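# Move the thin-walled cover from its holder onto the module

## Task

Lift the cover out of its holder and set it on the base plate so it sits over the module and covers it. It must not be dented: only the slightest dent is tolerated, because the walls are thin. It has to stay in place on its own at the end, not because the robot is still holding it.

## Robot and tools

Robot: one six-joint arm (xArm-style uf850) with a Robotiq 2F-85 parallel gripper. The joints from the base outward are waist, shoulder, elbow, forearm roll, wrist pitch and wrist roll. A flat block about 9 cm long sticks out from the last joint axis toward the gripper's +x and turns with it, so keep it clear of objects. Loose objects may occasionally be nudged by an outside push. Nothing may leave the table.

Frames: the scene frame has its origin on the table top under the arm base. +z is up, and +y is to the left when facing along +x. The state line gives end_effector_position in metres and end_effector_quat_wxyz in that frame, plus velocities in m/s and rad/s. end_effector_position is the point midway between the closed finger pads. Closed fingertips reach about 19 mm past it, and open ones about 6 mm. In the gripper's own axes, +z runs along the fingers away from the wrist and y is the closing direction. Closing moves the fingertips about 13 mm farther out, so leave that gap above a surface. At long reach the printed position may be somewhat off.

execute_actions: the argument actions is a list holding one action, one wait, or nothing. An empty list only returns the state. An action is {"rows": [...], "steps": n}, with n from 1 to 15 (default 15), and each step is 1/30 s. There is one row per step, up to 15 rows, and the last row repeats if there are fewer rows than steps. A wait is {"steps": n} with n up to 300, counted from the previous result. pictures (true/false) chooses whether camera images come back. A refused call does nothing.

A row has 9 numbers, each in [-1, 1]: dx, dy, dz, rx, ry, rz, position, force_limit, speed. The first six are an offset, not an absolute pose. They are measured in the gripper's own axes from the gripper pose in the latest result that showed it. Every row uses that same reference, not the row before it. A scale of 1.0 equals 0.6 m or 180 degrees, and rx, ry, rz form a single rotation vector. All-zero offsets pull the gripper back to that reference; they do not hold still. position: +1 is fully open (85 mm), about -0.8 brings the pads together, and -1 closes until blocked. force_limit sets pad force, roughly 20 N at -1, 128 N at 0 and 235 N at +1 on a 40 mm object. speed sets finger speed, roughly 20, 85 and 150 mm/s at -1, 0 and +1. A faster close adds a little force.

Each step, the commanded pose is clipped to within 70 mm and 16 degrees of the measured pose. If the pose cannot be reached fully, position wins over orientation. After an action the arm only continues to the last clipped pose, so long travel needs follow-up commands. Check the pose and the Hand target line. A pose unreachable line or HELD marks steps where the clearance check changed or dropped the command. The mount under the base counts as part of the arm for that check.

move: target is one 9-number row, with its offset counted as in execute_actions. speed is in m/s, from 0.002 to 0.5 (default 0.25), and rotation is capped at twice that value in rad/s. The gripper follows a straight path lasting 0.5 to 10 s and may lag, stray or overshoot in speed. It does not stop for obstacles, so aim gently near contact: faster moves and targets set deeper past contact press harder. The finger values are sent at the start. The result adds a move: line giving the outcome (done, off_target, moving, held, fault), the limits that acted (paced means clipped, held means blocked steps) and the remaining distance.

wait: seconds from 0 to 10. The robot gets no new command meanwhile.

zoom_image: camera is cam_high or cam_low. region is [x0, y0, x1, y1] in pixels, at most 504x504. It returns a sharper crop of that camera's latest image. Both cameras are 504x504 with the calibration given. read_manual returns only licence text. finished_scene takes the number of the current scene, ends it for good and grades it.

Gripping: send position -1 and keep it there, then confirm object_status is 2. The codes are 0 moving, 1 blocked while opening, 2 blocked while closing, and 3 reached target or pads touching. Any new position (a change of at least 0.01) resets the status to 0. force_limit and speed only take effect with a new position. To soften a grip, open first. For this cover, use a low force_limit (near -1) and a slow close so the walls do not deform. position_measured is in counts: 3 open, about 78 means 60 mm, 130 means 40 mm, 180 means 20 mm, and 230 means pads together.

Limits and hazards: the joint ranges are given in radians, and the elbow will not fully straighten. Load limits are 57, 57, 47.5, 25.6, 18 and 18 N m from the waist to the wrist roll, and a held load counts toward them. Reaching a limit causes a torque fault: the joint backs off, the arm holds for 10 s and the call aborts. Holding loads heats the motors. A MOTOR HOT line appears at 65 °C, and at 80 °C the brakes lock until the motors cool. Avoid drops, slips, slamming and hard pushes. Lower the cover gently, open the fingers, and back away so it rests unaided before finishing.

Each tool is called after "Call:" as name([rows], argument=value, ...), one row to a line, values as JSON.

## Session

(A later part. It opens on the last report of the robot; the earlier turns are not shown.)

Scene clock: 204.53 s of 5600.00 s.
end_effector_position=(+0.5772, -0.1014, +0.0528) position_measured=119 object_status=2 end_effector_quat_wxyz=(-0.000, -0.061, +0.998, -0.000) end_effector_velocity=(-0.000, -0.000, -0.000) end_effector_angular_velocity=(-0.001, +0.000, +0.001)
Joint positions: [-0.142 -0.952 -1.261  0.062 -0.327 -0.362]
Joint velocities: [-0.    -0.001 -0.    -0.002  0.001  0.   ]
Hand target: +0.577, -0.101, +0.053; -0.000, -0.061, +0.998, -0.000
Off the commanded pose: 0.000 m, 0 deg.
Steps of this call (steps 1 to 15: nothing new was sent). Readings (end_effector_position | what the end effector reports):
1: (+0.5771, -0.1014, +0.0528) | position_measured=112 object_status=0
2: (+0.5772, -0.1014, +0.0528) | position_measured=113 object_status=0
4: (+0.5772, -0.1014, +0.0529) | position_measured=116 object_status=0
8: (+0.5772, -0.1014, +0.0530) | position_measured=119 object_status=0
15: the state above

Call:
move(target=[0,0,-0.007,0,0,0,-1,-0.9,-1], speed=0.004)

Call:
zoom_image(camera="cam_low", region=[215, 230, 305, 300])

Scene clock: 215.53 s of 5600.00 s.
end_effector_position=(+0.5769, -0.1013, +0.0568) position_measured=119 object_status=2 end_effector_quat_wxyz=(-0.001, -0.061, +0.998, -0.000) end_effector_velocity=(-0.001, +0.000, -0.002) end_effector_angular_velocity=(+0.000, +0.002, +0.001)
Joint positions: [-0.142 -0.944 -1.258  0.061 -0.333 -0.361]
Joint velocities: [ 0.    -0.003 -0.    -0.001  0.001  0.   ]
Hand target: +0.577, -0.101, +0.057; -0.000, -0.061, +0.998, -0.000
Off the commanded pose: 0.000 m, 0 deg.
After step 90, 6.67 s passed at rest.
move: done

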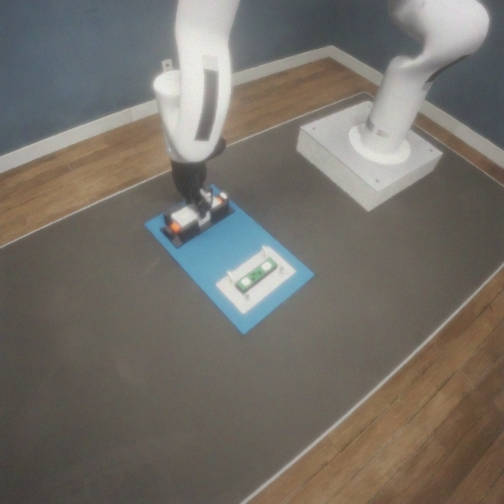

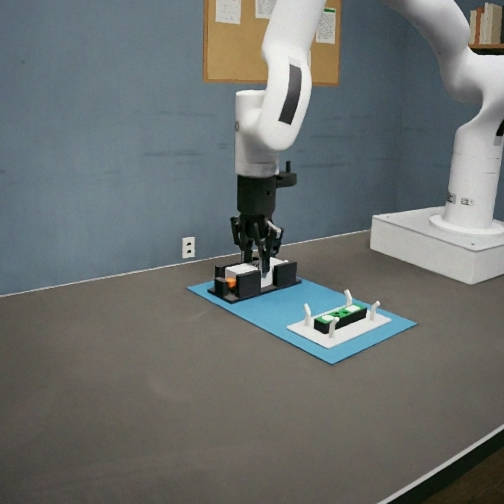

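Region (215, 230, 305, 300) of cam_low's 504x504 image, scaled by 5.600, with more detail than that image has.

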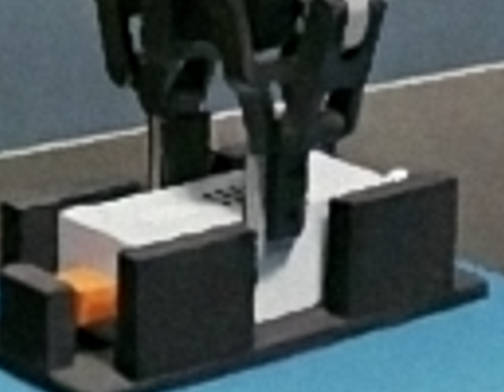

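Call:
move(target=[0,0,0,0,0,0,0.25,-1,-0.5], speed=0.02)

Call:
move(target=[0,0,0.008,0,0,0,0.25,-1,-0.5], speed=0.02)

Call:
move(target=[0,0,0,0,0,0,-1,-0.81,-1], speed=0.02)

Call:
move(target=[0,0,-0.007,0,0,0,-1,-0.81,-1], speed=0.004)

Call:
zoom_image(camera="cam_low", region=[215, 230, 305, 300])

Scene clock: 225.93 s of 5600.00 s.
end_effector_position=(+0.5770, -0.1013, +0.0569) position_measured=98 object_status=3 end_effector_quat_wxyz=(-0.001, -0.061, +0.998, -0.000) end_effector_velocity=(-0.001, -0.000, -0.001) end_effector_angular_velocity=(-0.001, +0.002, +0.002)
Joint positions: [-0.142 -0.944 -1.258  0.061 -0.333 -0.361]
Joint velocities: [ 0.    -0.     0.001 -0.003 -0.     0.   ]
Hand target: +0.577, -0.101, +0.057; -0.001, -0.061, +0.998, -0.000
Off the commanded pose: 0.000 m, 0 deg.
After step 90, 6.70 s passed at rest.
move: done

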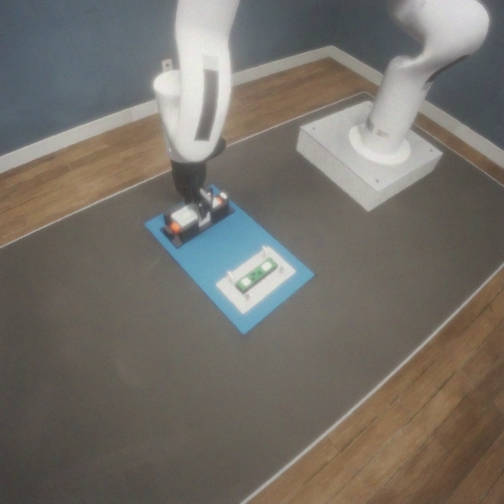

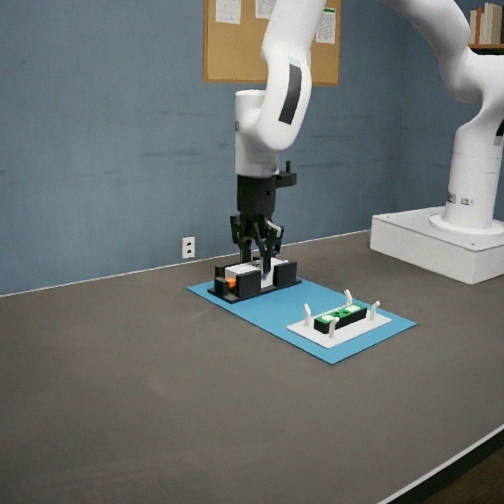

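Scene clock: 226.63 s of 5600.00 s.
end_effector_position=(+0.5770, -0.1013, +0.0521) position_measured=98 object_status=3 end_effector_quat_wxyz=(-0.001, -0.061, +0.998, -0.000) end_effector_velocity=(+0.001, +0.000, +0.000) end_effector_angular_velocity=(+0.000, -0.002, -0.001)
Joint positions: [-0.142 -0.953 -1.261  0.062 -0.326 -0.362]
Joint velocities: [ 0.     0.    -0.001  0.001  0.001 -0.   ]
Hand target: +0.577, -0.101, +0.052; -0.001, -0.061, +0.998, -0.000
Off the commanded pose: 0.000 m, 0 deg.
move: done

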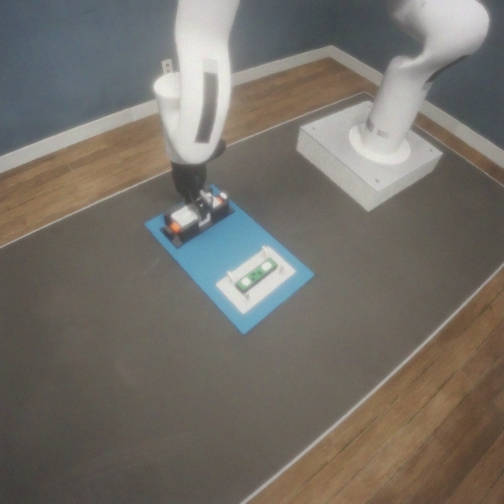

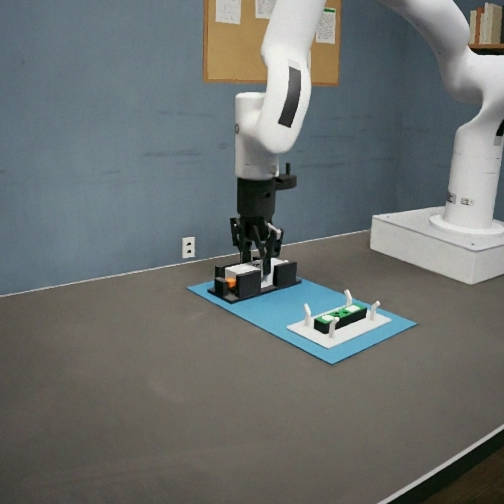

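Scene clock: 227.40 s of 5600.00 s.
end_effector_position=(+0.5773, -0.1014, +0.0526) position_measured=122 object_status=2 end_effector_quat_wxyz=(-0.000, -0.061, +0.998, -0.000) end_effector_velocity=(-0.001, +0.000, -0.001) end_effector_angular_velocity=(+0.001, +0.002, -0.001)
Joint positions: [-0.142 -0.953 -1.261  0.062 -0.327 -0.362]
Joint velocities: [ 0.    -0.001  0.002  0.001  0.001  0.   ]
Hand target: +0.577, -0.101, +0.052; -0.001, -0.061, +0.998, -0.000
Off the commanded pose: 0.001 m, 0 deg.
move: done

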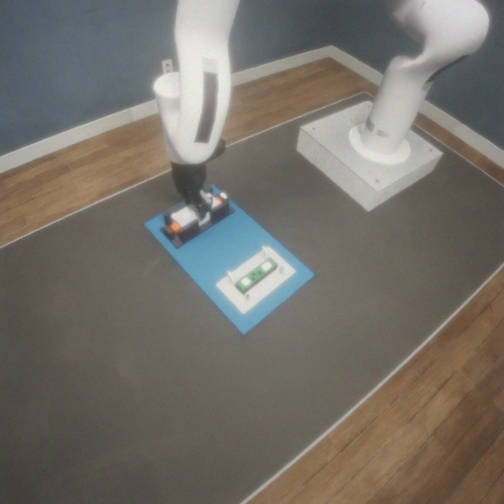

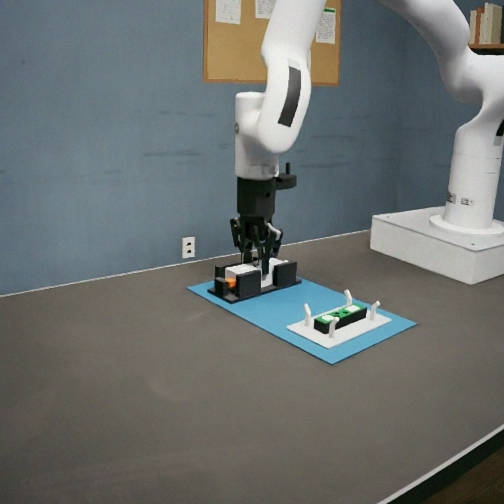

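Scene clock: 228.67 s of 5600.00 s.
end_effector_position=(+0.5769, -0.1013, +0.0566) position_measured=122 object_status=2 end_effector_quat_wxyz=(-0.001, -0.061, +0.998, -0.000) end_effector_velocity=(+0.002, -0.000, +0.005) end_effector_angular_velocity=(+0.000, -0.001, +0.001)
Joint positions: [-0.142 -0.944 -1.258  0.061 -0.333 -0.361]
Joint velocities: [ 0.     0.006 -0.004 -0.001 -0.009 -0.   ]
Hand target: +0.577, -0.101, +0.057; -0.000, -0.061, +0.998, -0.000
Off the commanded pose: 0.000 m, 0 deg.
move: done

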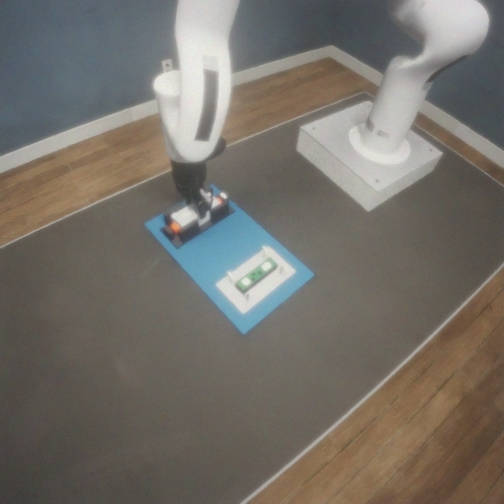

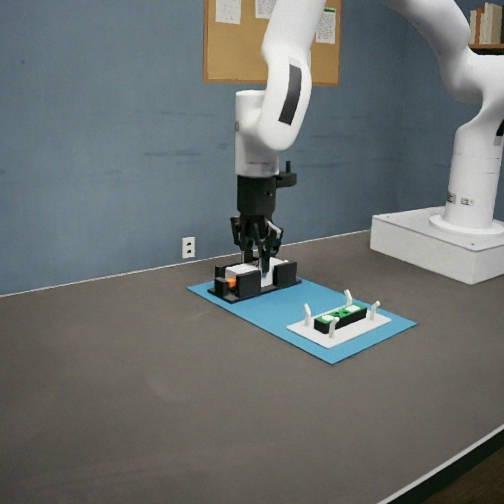

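Region (215, 230, 305, 300) of cam_low's 504x504 image, scaled by 5.600, with more detail than that image has.

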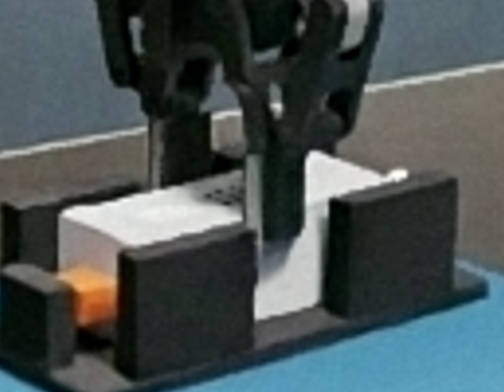

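Call:
move(target=[0,0,-0.006,0,0,0,-1,-0.81,-1], speed=0.004)

Call:
zoom_image(camera="cam_low", region=[215, 230, 305, 300])

Scene clock: 248.67 s of 5600.00 s.
end_effector_position=(+0.5770, -0.1013, +0.0601) position_measured=122 object_status=2 end_effector_quat_wxyz=(-0.001, -0.061, +0.998, -0.000) end_effector_velocity=(-0.001, +0.000, +0.000) end_effector_angular_velocity=(+0.001, +0.002, -0.003)
Joint positions: [-0.142 -0.937 -1.256  0.06  -0.337 -0.36 ]
Joint velocities: [-0.     0.001  0.002  0.003 -0.001  0.   ]
Hand target: +0.577, -0.101, +0.060; -0.001, -0.061, +0.998, -0.000
Off the commanded pose: 0.000 m, 0 deg.
After step 90, 15.93 s passed at rest.
move: done

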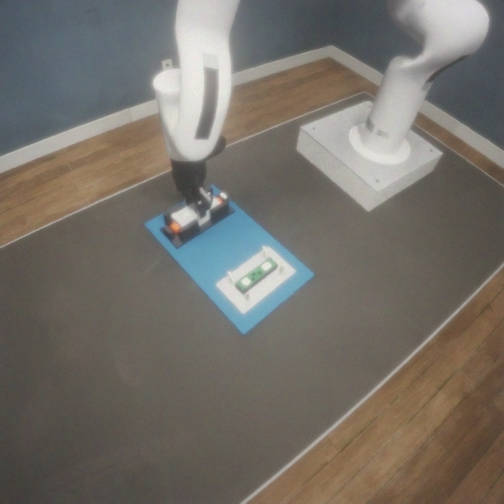

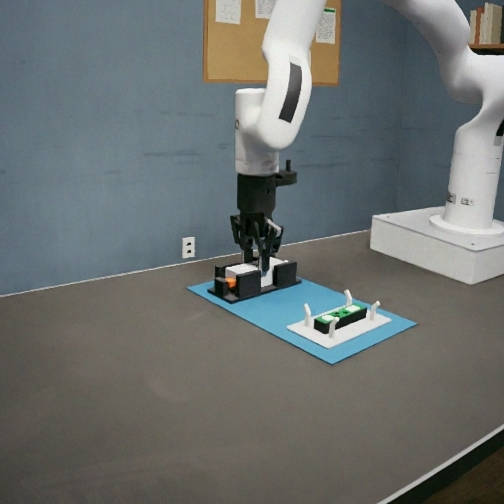

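Region (215, 230, 305, 300) of cam_low's 504x504 image, scaled by 5.600, with more detail than that image has.

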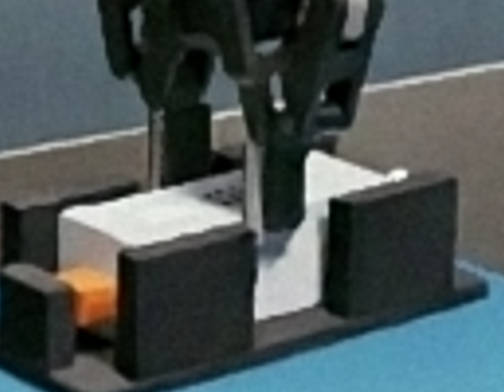

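Call:
move(target=[0,0,0,0,0,0,0.25,-1,-0.5], speed=0.02)

Call:
move(target=[0,0,0.014,0,0,0,0.25,-1,-0.5], speed=0.02)

Call:
move(target=[0,0,0,0,0,0,-1,-0.72,-1], speed=0.02)

Call:
move(target=[0,0,-0.009,0,0,0,-1,-0.72,-1], speed=0.004)

Call:
zoom_image(camera="cam_low", region=[215, 230, 305, 300])

Scene clock: 262.90 s of 5600.00 s.
end_effector_position=(+0.5770, -0.1013, +0.0602) position_measured=98 object_status=3 end_effector_quat_wxyz=(-0.001, -0.061, +0.998, -0.000) end_effector_velocity=(-0.000, +0.000, +0.000) end_effector_angular_velocity=(+0.000, +0.000, -0.000)
Joint positions: [-0.142 -0.937 -1.256  0.06  -0.337 -0.36 ]
Joint velocities: [-0.  0.  0. -0. -0.  0.]
Hand target: +0.577, -0.101, +0.060; -0.001, -0.061, +0.998, -0.000
Off the commanded pose: 0.000 m, 0 deg.
After step 90, 10.53 s passed at rest.
move: done

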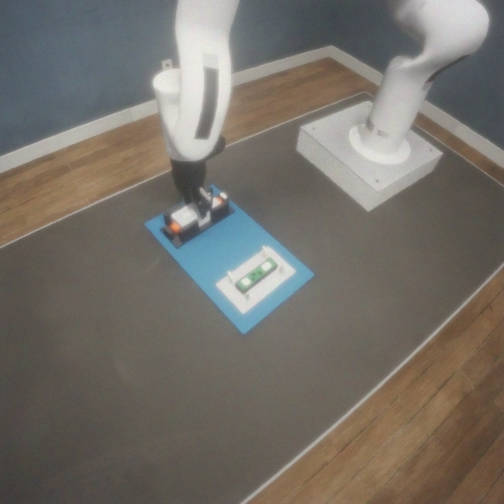

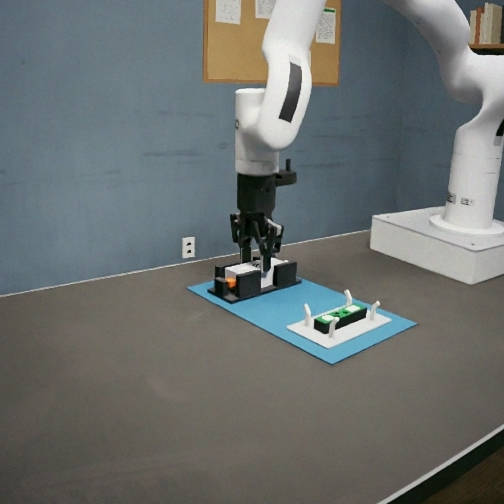

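Scene clock: 263.60 s of 5600.00 s.
end_effector_position=(+0.5770, -0.1013, +0.0518) position_measured=98 object_status=3 end_effector_quat_wxyz=(-0.001, -0.061, +0.998, -0.000) end_effector_velocity=(+0.001, -0.000, -0.001) end_effector_angular_velocity=(+0.000, -0.001, -0.002)
Joint positions: [-0.142 -0.954 -1.262  0.062 -0.326 -0.362]
Joint velocities: [-0.    -0.003 -0.003  0.002  0.002 -0.   ]
Hand target: +0.577, -0.101, +0.052; -0.001, -0.061, +0.998, -0.000
Off the commanded pose: 0.000 m, 0 deg.
move: done

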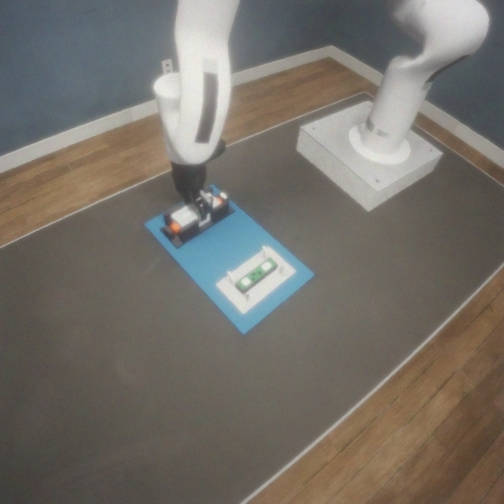

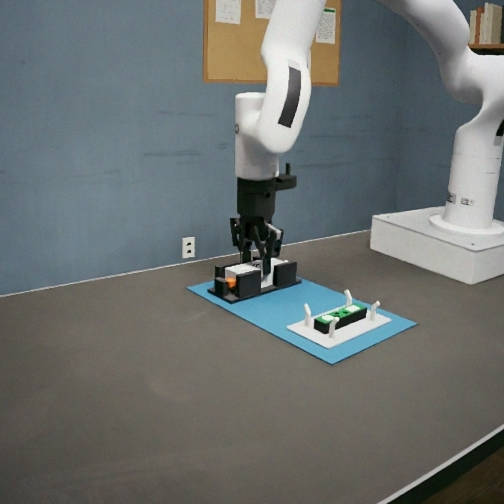

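Scene clock: 264.43 s of 5600.00 s.
end_effector_position=(+0.5774, -0.1014, +0.0524) position_measured=125 object_status=0 end_effector_quat_wxyz=(-0.000, -0.061, +0.998, -0.000) end_effector_velocity=(-0.001, +0.000, -0.001) end_effector_angular_velocity=(-0.000, -0.001, -0.000)
Joint positions: [-0.142 -0.953 -1.262  0.062 -0.327 -0.362]
Joint velocities: [ 0.    -0.001  0.002  0.     0.003  0.   ]
Hand target: +0.577, -0.101, +0.052; -0.001, -0.061, +0.998, -0.000
Off the commanded pose: 0.001 m, 0 deg.
move: done

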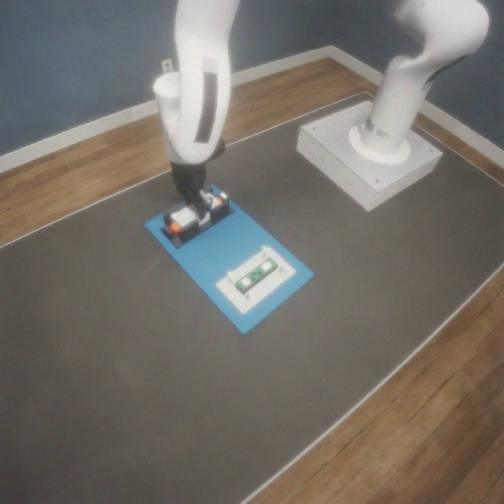

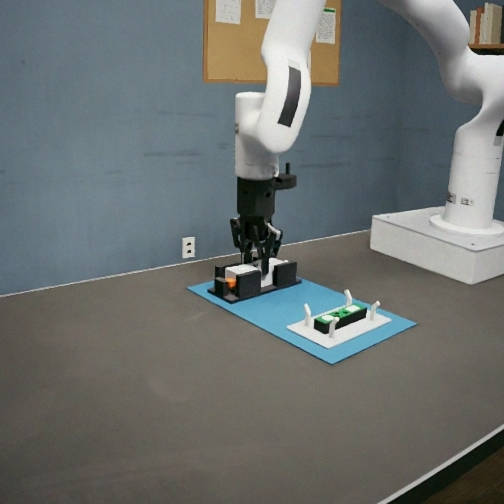

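Scene clock: 266.00 s of 5600.00 s.
end_effector_position=(+0.5771, -0.1013, +0.0576) position_measured=125 object_status=2 end_effector_quat_wxyz=(-0.001, -0.061, +0.998, -0.000) end_effector_velocity=(+0.001, -0.000, +0.000) end_effector_angular_velocity=(-0.001, -0.002, +0.002)
Joint positions: [-0.142 -0.943 -1.258  0.061 -0.334 -0.361]
Joint velocities: [ 0.    -0.    -0.001 -0.002  0.001  0.   ]
Hand target: +0.577, -0.101, +0.058; -0.000, -0.061, +0.998, -0.000
Off the commanded pose: 0.000 m, 0 deg.
move: done

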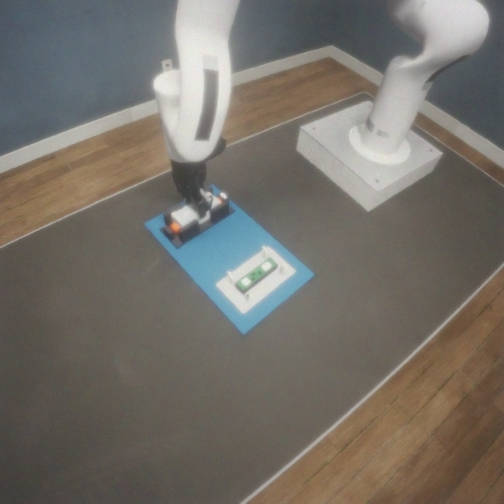

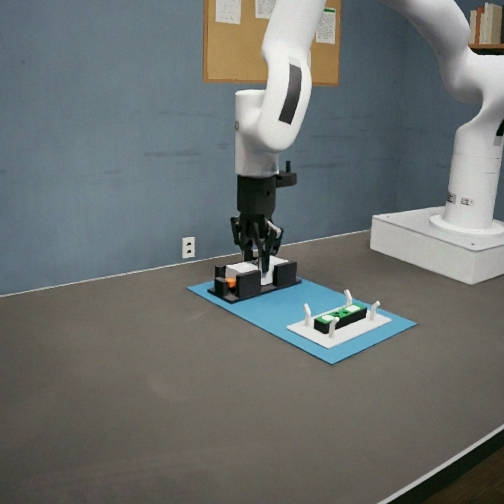

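Region (215, 230, 305, 300) of cam_low's 504x504 image, scaled by 5.600, with more detail than that image has.

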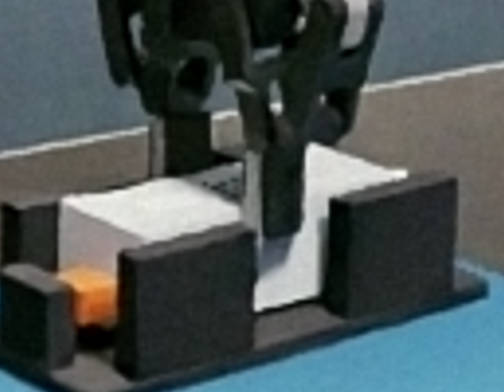

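Now it lifts. Continue slowly.

Call:
move(target=[0,0,-0.03,0,0,0,-1,-0.72,-1], speed=0.006)

Call:
zoom_image(camera="cam_low", region=[215, 220, 305, 300])

Scene clock: 273.67 s of 5600.00 s.
end_effector_position=(+0.5774, -0.1013, +0.0758) position_measured=125 object_status=2 end_effector_quat_wxyz=(-0.001, -0.061, +0.998, -0.000) end_effector_velocity=(-0.002, +0.000, -0.001) end_effector_angular_velocity=(+0.001, +0.004, -0.001)
Joint positions: [-0.143 -0.907 -1.247  0.057 -0.359 -0.357]
Joint velocities: [ 0.    -0.001  0.003  0.     0.     0.   ]
Hand target: +0.577, -0.101, +0.076; -0.001, -0.061, +0.998, -0.000
Off the commanded pose: 0.000 m, 0 deg.
After step 90, 1.47 s passed at rest.
move: done

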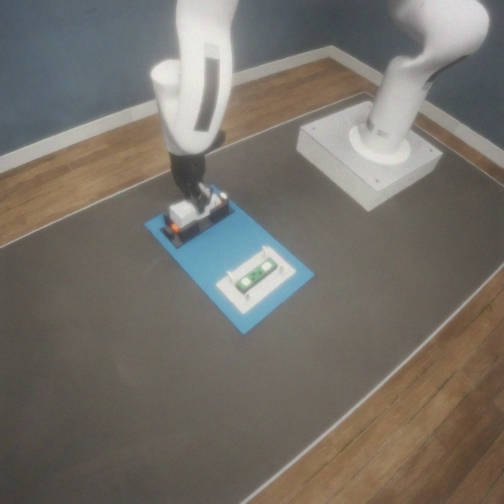

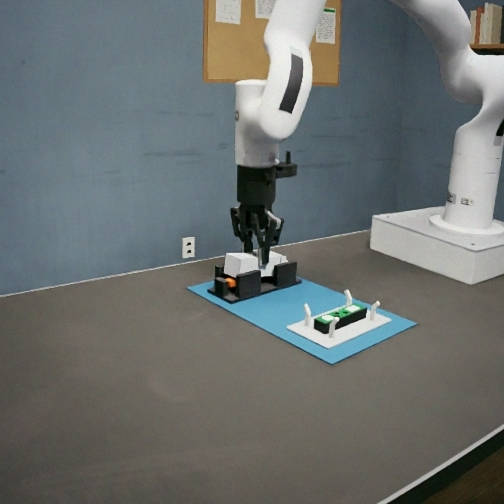

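Region (215, 220, 305, 300) of cam_low's 504x504 image, scaled by 5.600, with more detail than that image has.

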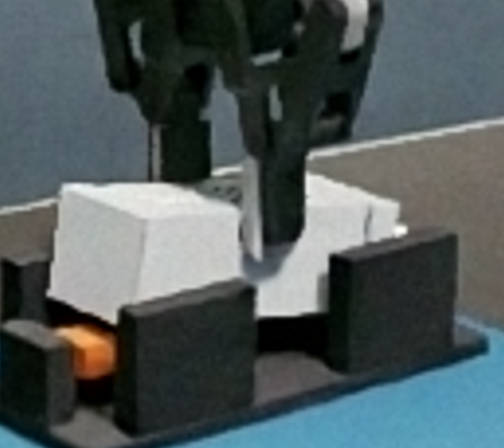

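Call:
move(target=[0,0,-0.085,0,0,0,-1,-0.72,-1], speed=0.03)

Call:
zoom_image(camera="cam_low", region=[205, 195, 315, 300])

Scene clock: 280.17 s of 5600.00 s.
end_effector_position=(+0.5773, -0.1013, +0.1267) position_measured=125 object_status=2 end_effector_quat_wxyz=(-0.001, -0.061, +0.998, -0.000) end_effector_velocity=(-0.001, +0.000, +0.001) end_effector_angular_velocity=(-0.000, +0.002, +0.001)
Joint positions: [-0.144 -0.81  -1.225  0.047 -0.434 -0.349]
Joint velocities: [-0.     0.002  0.002 -0.001 -0.002  0.   ]
Hand target: +0.577, -0.101, +0.127; -0.001, -0.061, +0.998, -0.000
Off the commanded pose: 0.000 m, 0 deg.
After step 90, 1.53 s passed at rest.
move: done

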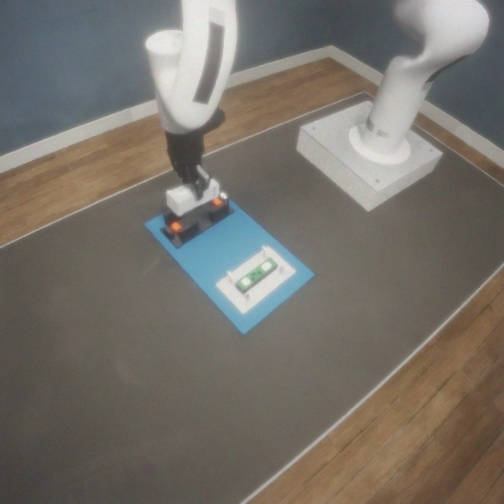

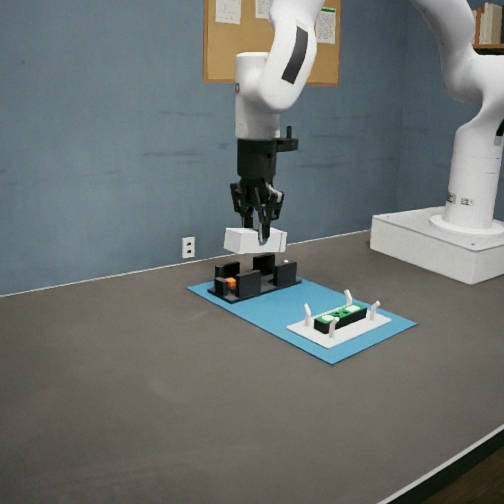

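Region (205, 195, 315, 300) of cam_low's 504x504 image, scaled by 4.582, with more detail than that image has; it fills the top 481 rows of this view, and the rest is white.

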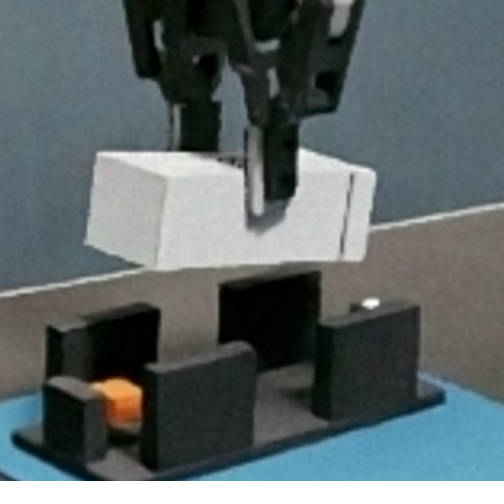

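Call:
move(target=[0.012,0.378,0.02,0,0.047,0,-1,-0.72,-1], speed=0.1)

Call:
zoom_image(camera="cam_low", region=[280, 240, 400, 350])

Call:
zoom_image(camera="cam_high", region=[205, 220, 305, 320])

Scene clock: 296.77 s of 5600.00 s.
end_effector_position=(+0.5428, +0.1228, +0.1147) position_measured=125 object_status=2 end_effector_quat_wxyz=(-0.074, -0.060, +0.995, -0.005) end_effector_velocity=(-0.000, +0.001, -0.000) end_effector_angular_velocity=(+0.000, +0.001, -0.000)
Joint positions: [ 0.243 -0.84  -1.252  0.069 -0.57   0.02 ]
Joint velocities: [ 0.002 -0.001 -0.001  0.001 -0.001  0.002]
Hand target: +0.543, +0.123, +0.115; -0.074, -0.060, +0.995, -0.005
Off the commanded pose: 0.000 m, 0 deg.
After step 90, 10.97 s passed at rest.
move: done

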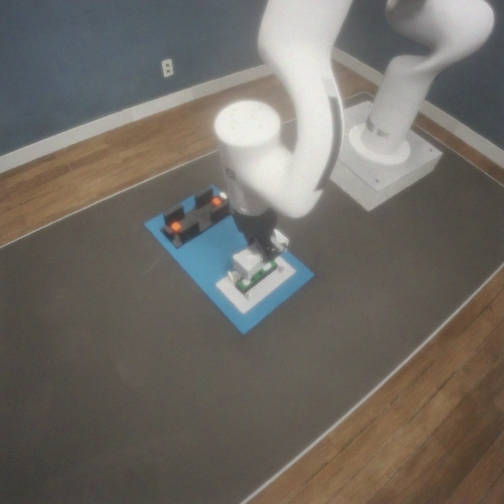

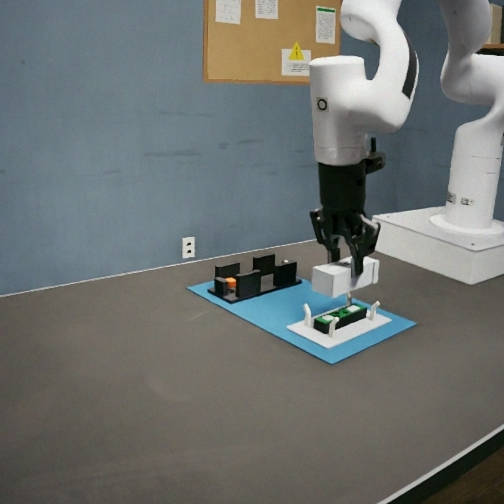

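Region (280, 240, 400, 350) of cam_low's 504x504 image, scaled by 4.200, with more detail than that image has; it fills the top 462 rows of this view, and the rest is white.

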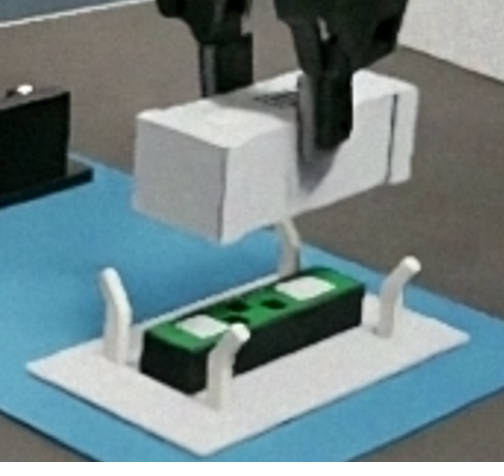

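Region (205, 220, 305, 320) of cam_high's 504x504 image, scaled by 5.040, with more detail than that image has.

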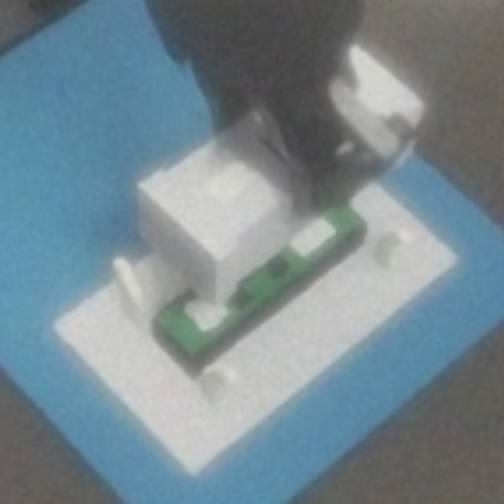

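Call:
move(target=[-0.0242,0.0067,0.0267,0,0.005,0,-1,-0.72,-1], speed=0.03)

Call:
zoom_image(camera="cam_low", region=[280, 240, 400, 350])

Call:
zoom_image(camera="cam_high", region=[205, 220, 305, 320])

Scene clock: 338.37 s of 5600.00 s.
end_effector_position=(+0.5543, +0.1283, +0.0968) position_measured=125 object_status=2 end_effector_quat_wxyz=(-0.082, -0.060, +0.995, -0.005) end_effector_velocity=(+0.001, +0.000, -0.001) end_effector_angular_velocity=(-0.000, +0.001, +0.001)
Joint positions: [ 0.248 -0.903 -1.316  0.071 -0.586  0.023]
Joint velocities: [ 0.    -0.003 -0.003 -0.001 -0.001  0.   ]
Hand target: +0.554, +0.128, +0.097; -0.082, -0.060, +0.995, -0.005
Off the commanded pose: 0.000 m, 0 deg.
After step 90, 37.60 s passed at rest.
move: done

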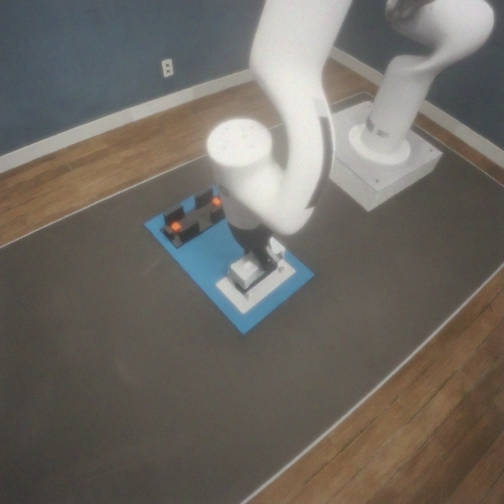

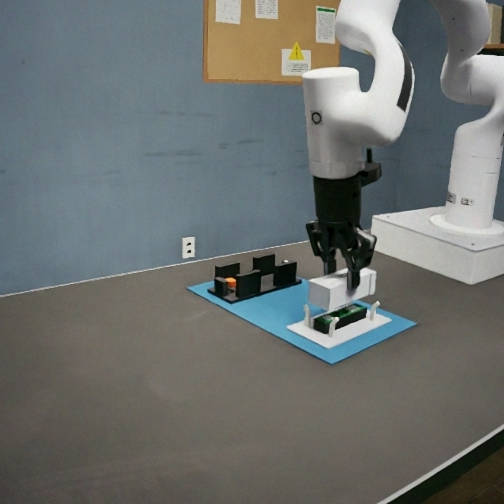

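Region (280, 240, 400, 350) of cam_low's 504x504 image, scaled by 4.200, with more detail than that image has; it fills the top 462 rows of this view, and the rest is white.

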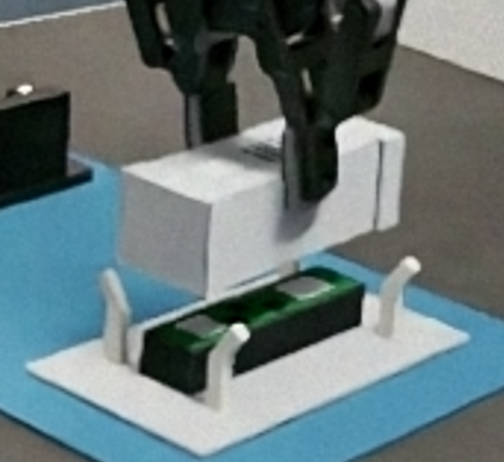

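Region (205, 220, 305, 320) of cam_high's 504x504 image, scaled by 5.040, with more detail than that image has.

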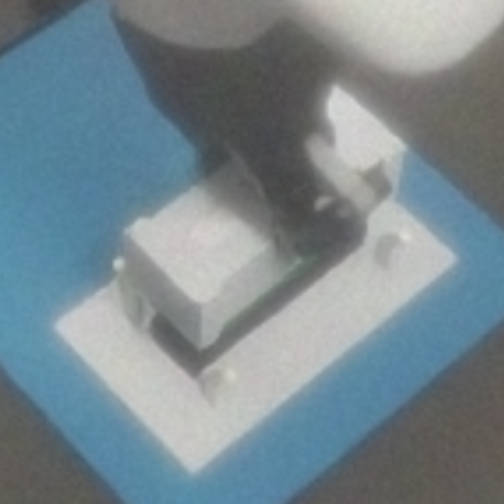

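Call:
move(target=[-0.0052,0,0.0313,0,0,0,-1,-0.72,-1], speed=0.015)

Call:
zoom_image(camera="cam_low", region=[280, 240, 400, 350])

Call:
zoom_image(camera="cam_high", region=[205, 220, 305, 320])

Scene clock: 349.17 s of 5600.00 s.
end_effector_position=(+0.5543, +0.1283, +0.0778) position_measured=125 object_status=2 end_effector_quat_wxyz=(-0.082, -0.060, +0.995, -0.005) end_effector_velocity=(+0.001, +0.001, -0.000) end_effector_angular_velocity=(+0.001, -0.002, -0.002)
Joint positions: [ 0.249 -0.939 -1.327  0.074 -0.56   0.02 ]
Joint velocities: [-0.    -0.001 -0.002  0.002  0.001 -0.   ]
Hand target: +0.554, +0.128, +0.078; -0.082, -0.060, +0.995, -0.005
Off the commanded pose: 0.000 m, 0 deg.
After step 90, 6.30 s passed at rest.
move: done

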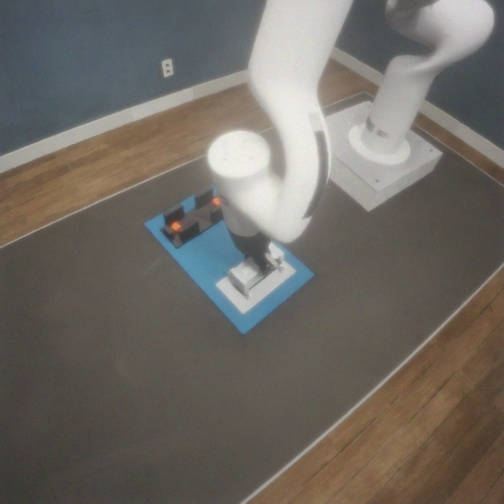

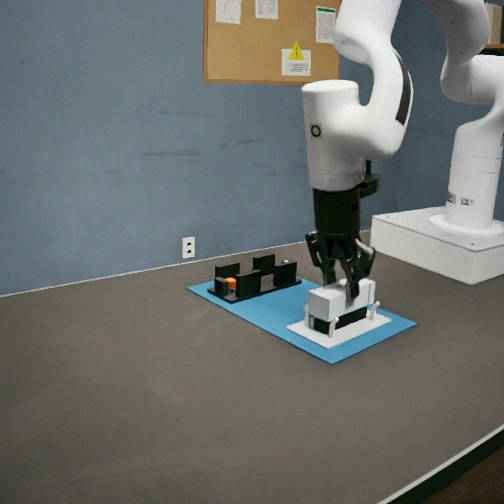

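Region (280, 240, 400, 350) of cam_low's 504x504 image, scaled by 4.200, with more detail than that image has; it fills the top 462 rows of this view, and the rest is white.

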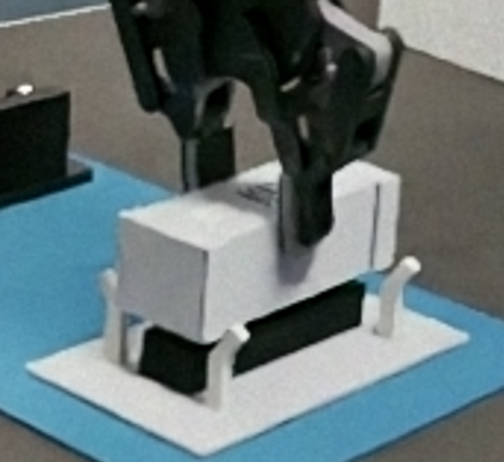

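Region (205, 220, 305, 320) of cam_high's 504x504 image, scaled by 5.040, with more detail than that image has.

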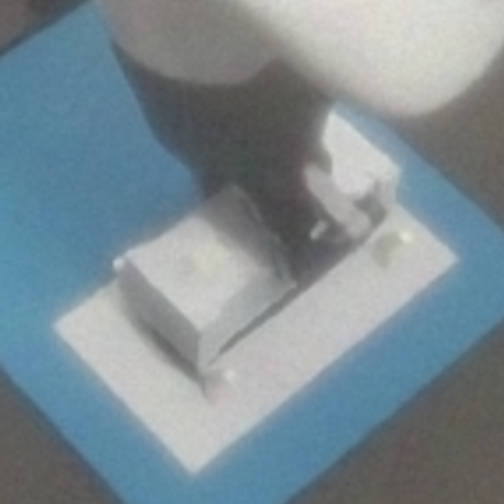

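Call:
move(target=[-0.0033,0,0.0198,0,0,0,-1,-0.72,-1], speed=0.008)

Call:
zoom_image(camera="cam_low", region=[280, 240, 400, 350])

Scene clock: 362.93 s of 5600.00 s.
end_effector_position=(+0.5541, +0.1280, +0.0655) position_measured=125 object_status=2 end_effector_quat_wxyz=(-0.082, -0.061, +0.995, -0.005) end_effector_velocity=(+0.001, +0.001, +0.001) end_effector_angular_velocity=(+0.001, -0.001, -0.002)
Joint positions: [ 0.249 -0.963 -1.334  0.076 -0.544  0.018]
Joint velocities: [ 0.001  0.001 -0.002  0.002 -0.001  0.001]
Hand target: +0.554, +0.128, +0.066; -0.082, -0.060, +0.995, -0.005
Off the commanded pose: 0.000 m, 0 deg.
After step 90, 9.03 s passed at rest.
move: done

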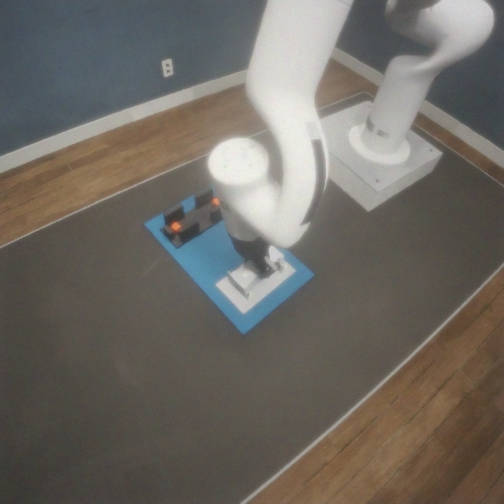

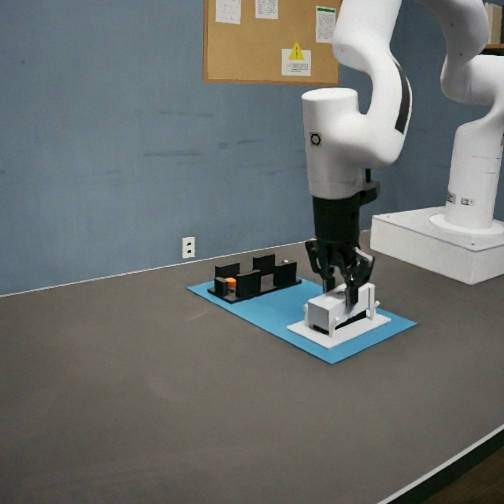

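Region (280, 240, 400, 350) of cam_low's 504x504 image, scaled by 4.200, with more detail than that image has; it fills the top 462 rows of this view, and the rest is white.

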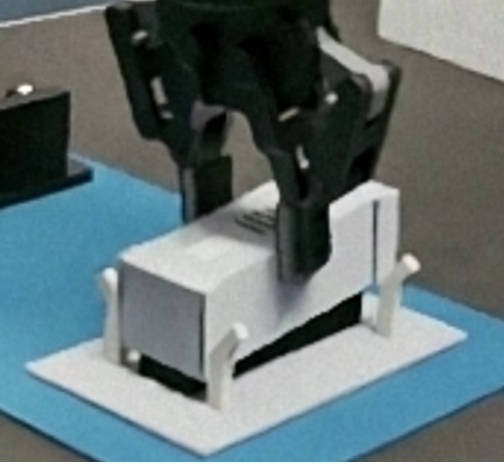

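Call:
zoom_image(camera="cam_high", region=[215, 240, 295, 310])

Call:
zoom_image(camera="cam_low", region=[335, 280, 390, 330])

Region (215, 240, 295, 310) of cam_high's 504x504 image, scaled by 6.300, with more detail than that image has; it fills the top 441 rows of this view, and the rest is white.

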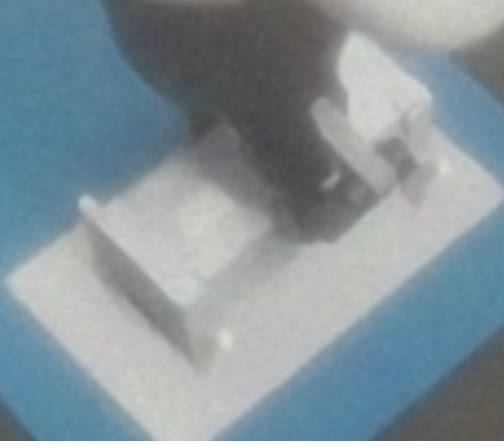

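Region (335, 280, 390, 330) of cam_low's 504x504 image, scaled by 9.164, with more detail than that image has; it fills the top 458 rows of this view, and the rest is white.

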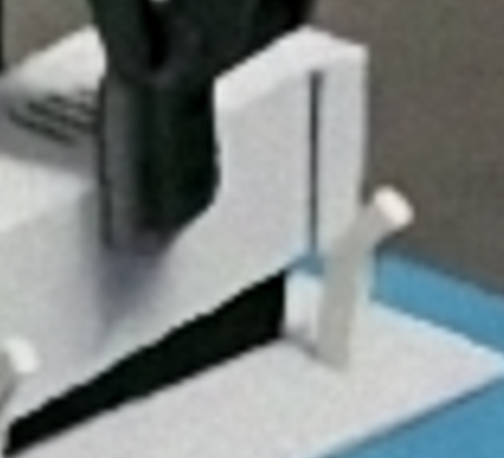

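Call:
move(target=[0.0025,-0.0042,-0.0148,0,-0.033,0,-1,-0.72,-1], speed=0.01)

Call:
zoom_image(camera="cam_low", region=[290, 265, 390, 345])

Call:
zoom_image(camera="cam_high", region=[215, 240, 295, 310])

Scene clock: 381.83 s of 5600.00 s.
end_effector_position=(+0.5544, +0.1256, +0.0745) position_measured=125 object_status=2 end_effector_quat_wxyz=(-0.030, -0.061, +0.998, -0.002) end_effector_velocity=(-0.001, -0.000, -0.001) end_effector_angular_velocity=(-0.000, +0.001, +0.001)
Joint positions: [ 0.249 -0.893 -1.231  0.076 -0.408  0.015]
Joint velocities: [ 0.    -0.     0.003 -0.     0.001 -0.   ]
Hand target: +0.554, +0.126, +0.074; -0.030, -0.061, +0.998, -0.002
Off the commanded pose: 0.000 m, 0 deg.
After step 90, 10.50 s passed at rest.
move: done

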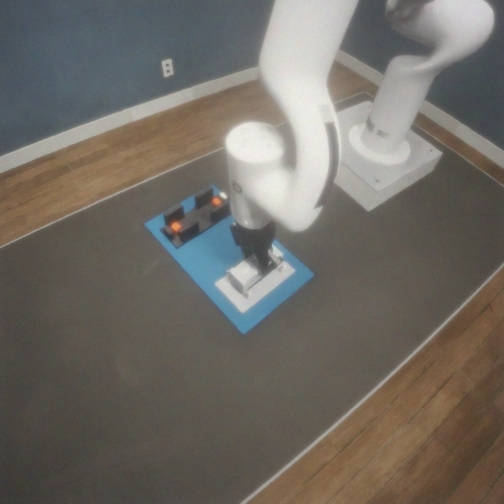

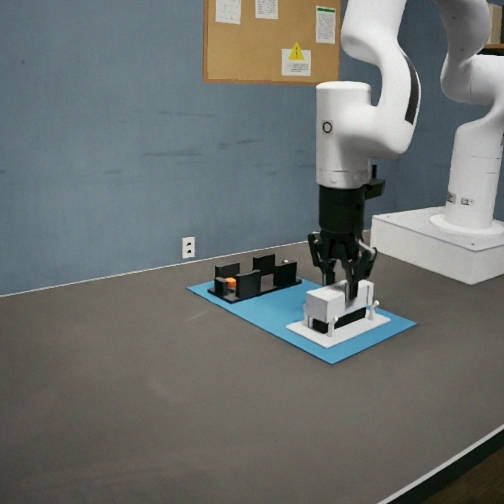

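Region (290, 265, 390, 345) of cam_low's 504x504 image, scaled by 5.040, with more detail than that image has; it fills the top 403 rows of this view, and the rest is white.

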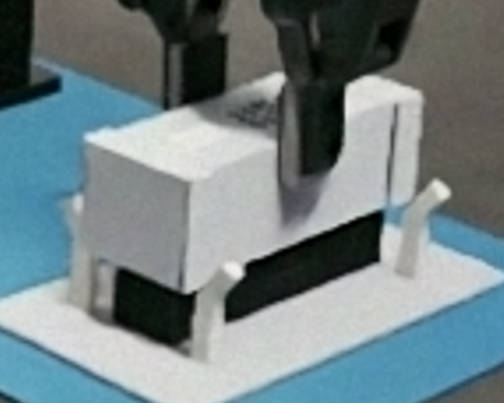

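Region (215, 240, 295, 310) of cam_high's 504x504 image, scaled by 6.300, with more detail than that image has; it fills the top 441 rows of this view, and the rest is white.

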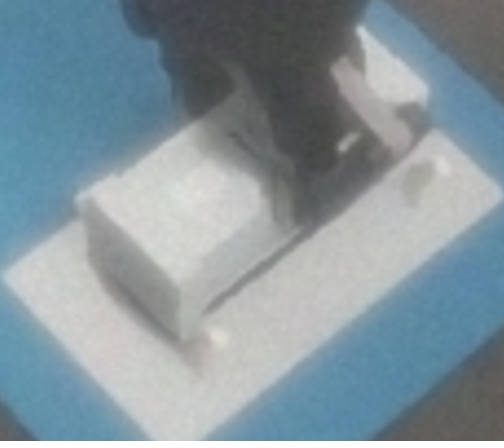

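Call:
move(target=[0.001,0,0.011,0,-0.004,0,-1,-0.72,-1], speed=0.005)

Call:
zoom_image(camera="cam_low", region=[290, 265, 390, 345])

Scene clock: 394.67 s of 5600.00 s.
end_effector_position=(+0.5534, +0.1254, +0.0679) position_measured=125 object_status=2 end_effector_quat_wxyz=(-0.024, -0.061, +0.998, -0.002) end_effector_velocity=(-0.001, -0.000, -0.001) end_effector_angular_velocity=(+0.000, +0.001, -0.001)
Joint positions: [ 0.25  -0.899 -1.221  0.079 -0.379  0.013]
Joint velocities: [ 0.    -0.001  0.001  0.001  0.001 -0.   ]
Hand target: +0.553, +0.125, +0.068; -0.024, -0.061, +0.998, -0.002
Off the commanded pose: 0.000 m, 0 deg.
After step 90, 8.30 s passed at rest.
move: done

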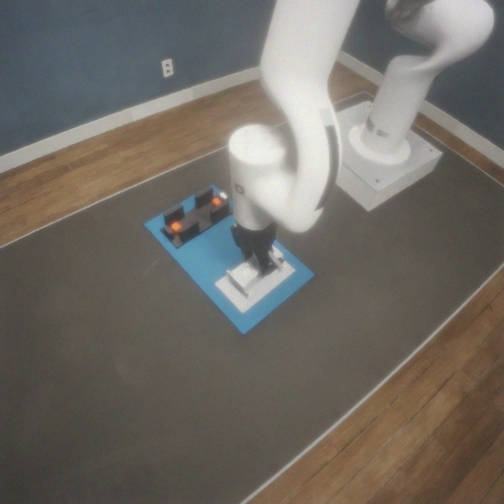

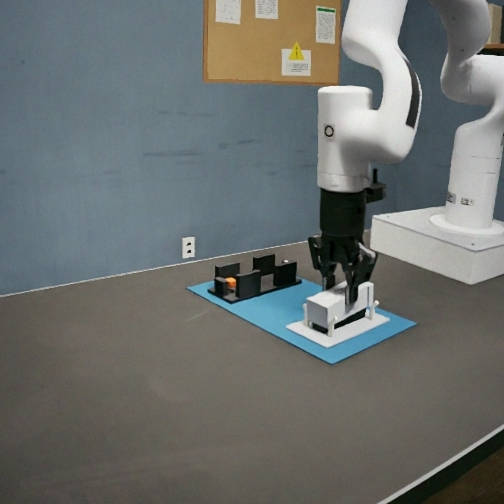

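Region (290, 265, 390, 345) of cam_low's 504x504 image, scaled by 5.040, with more detail than that image has; it fills the top 403 rows of this view, and the rest is white.

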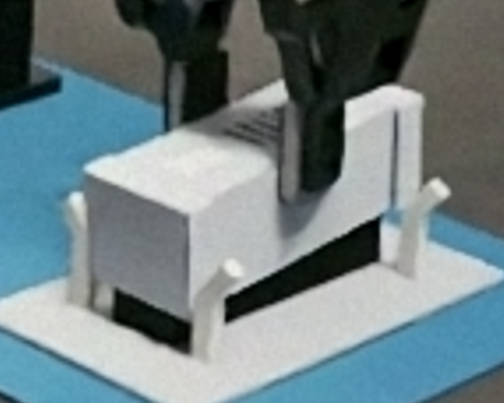

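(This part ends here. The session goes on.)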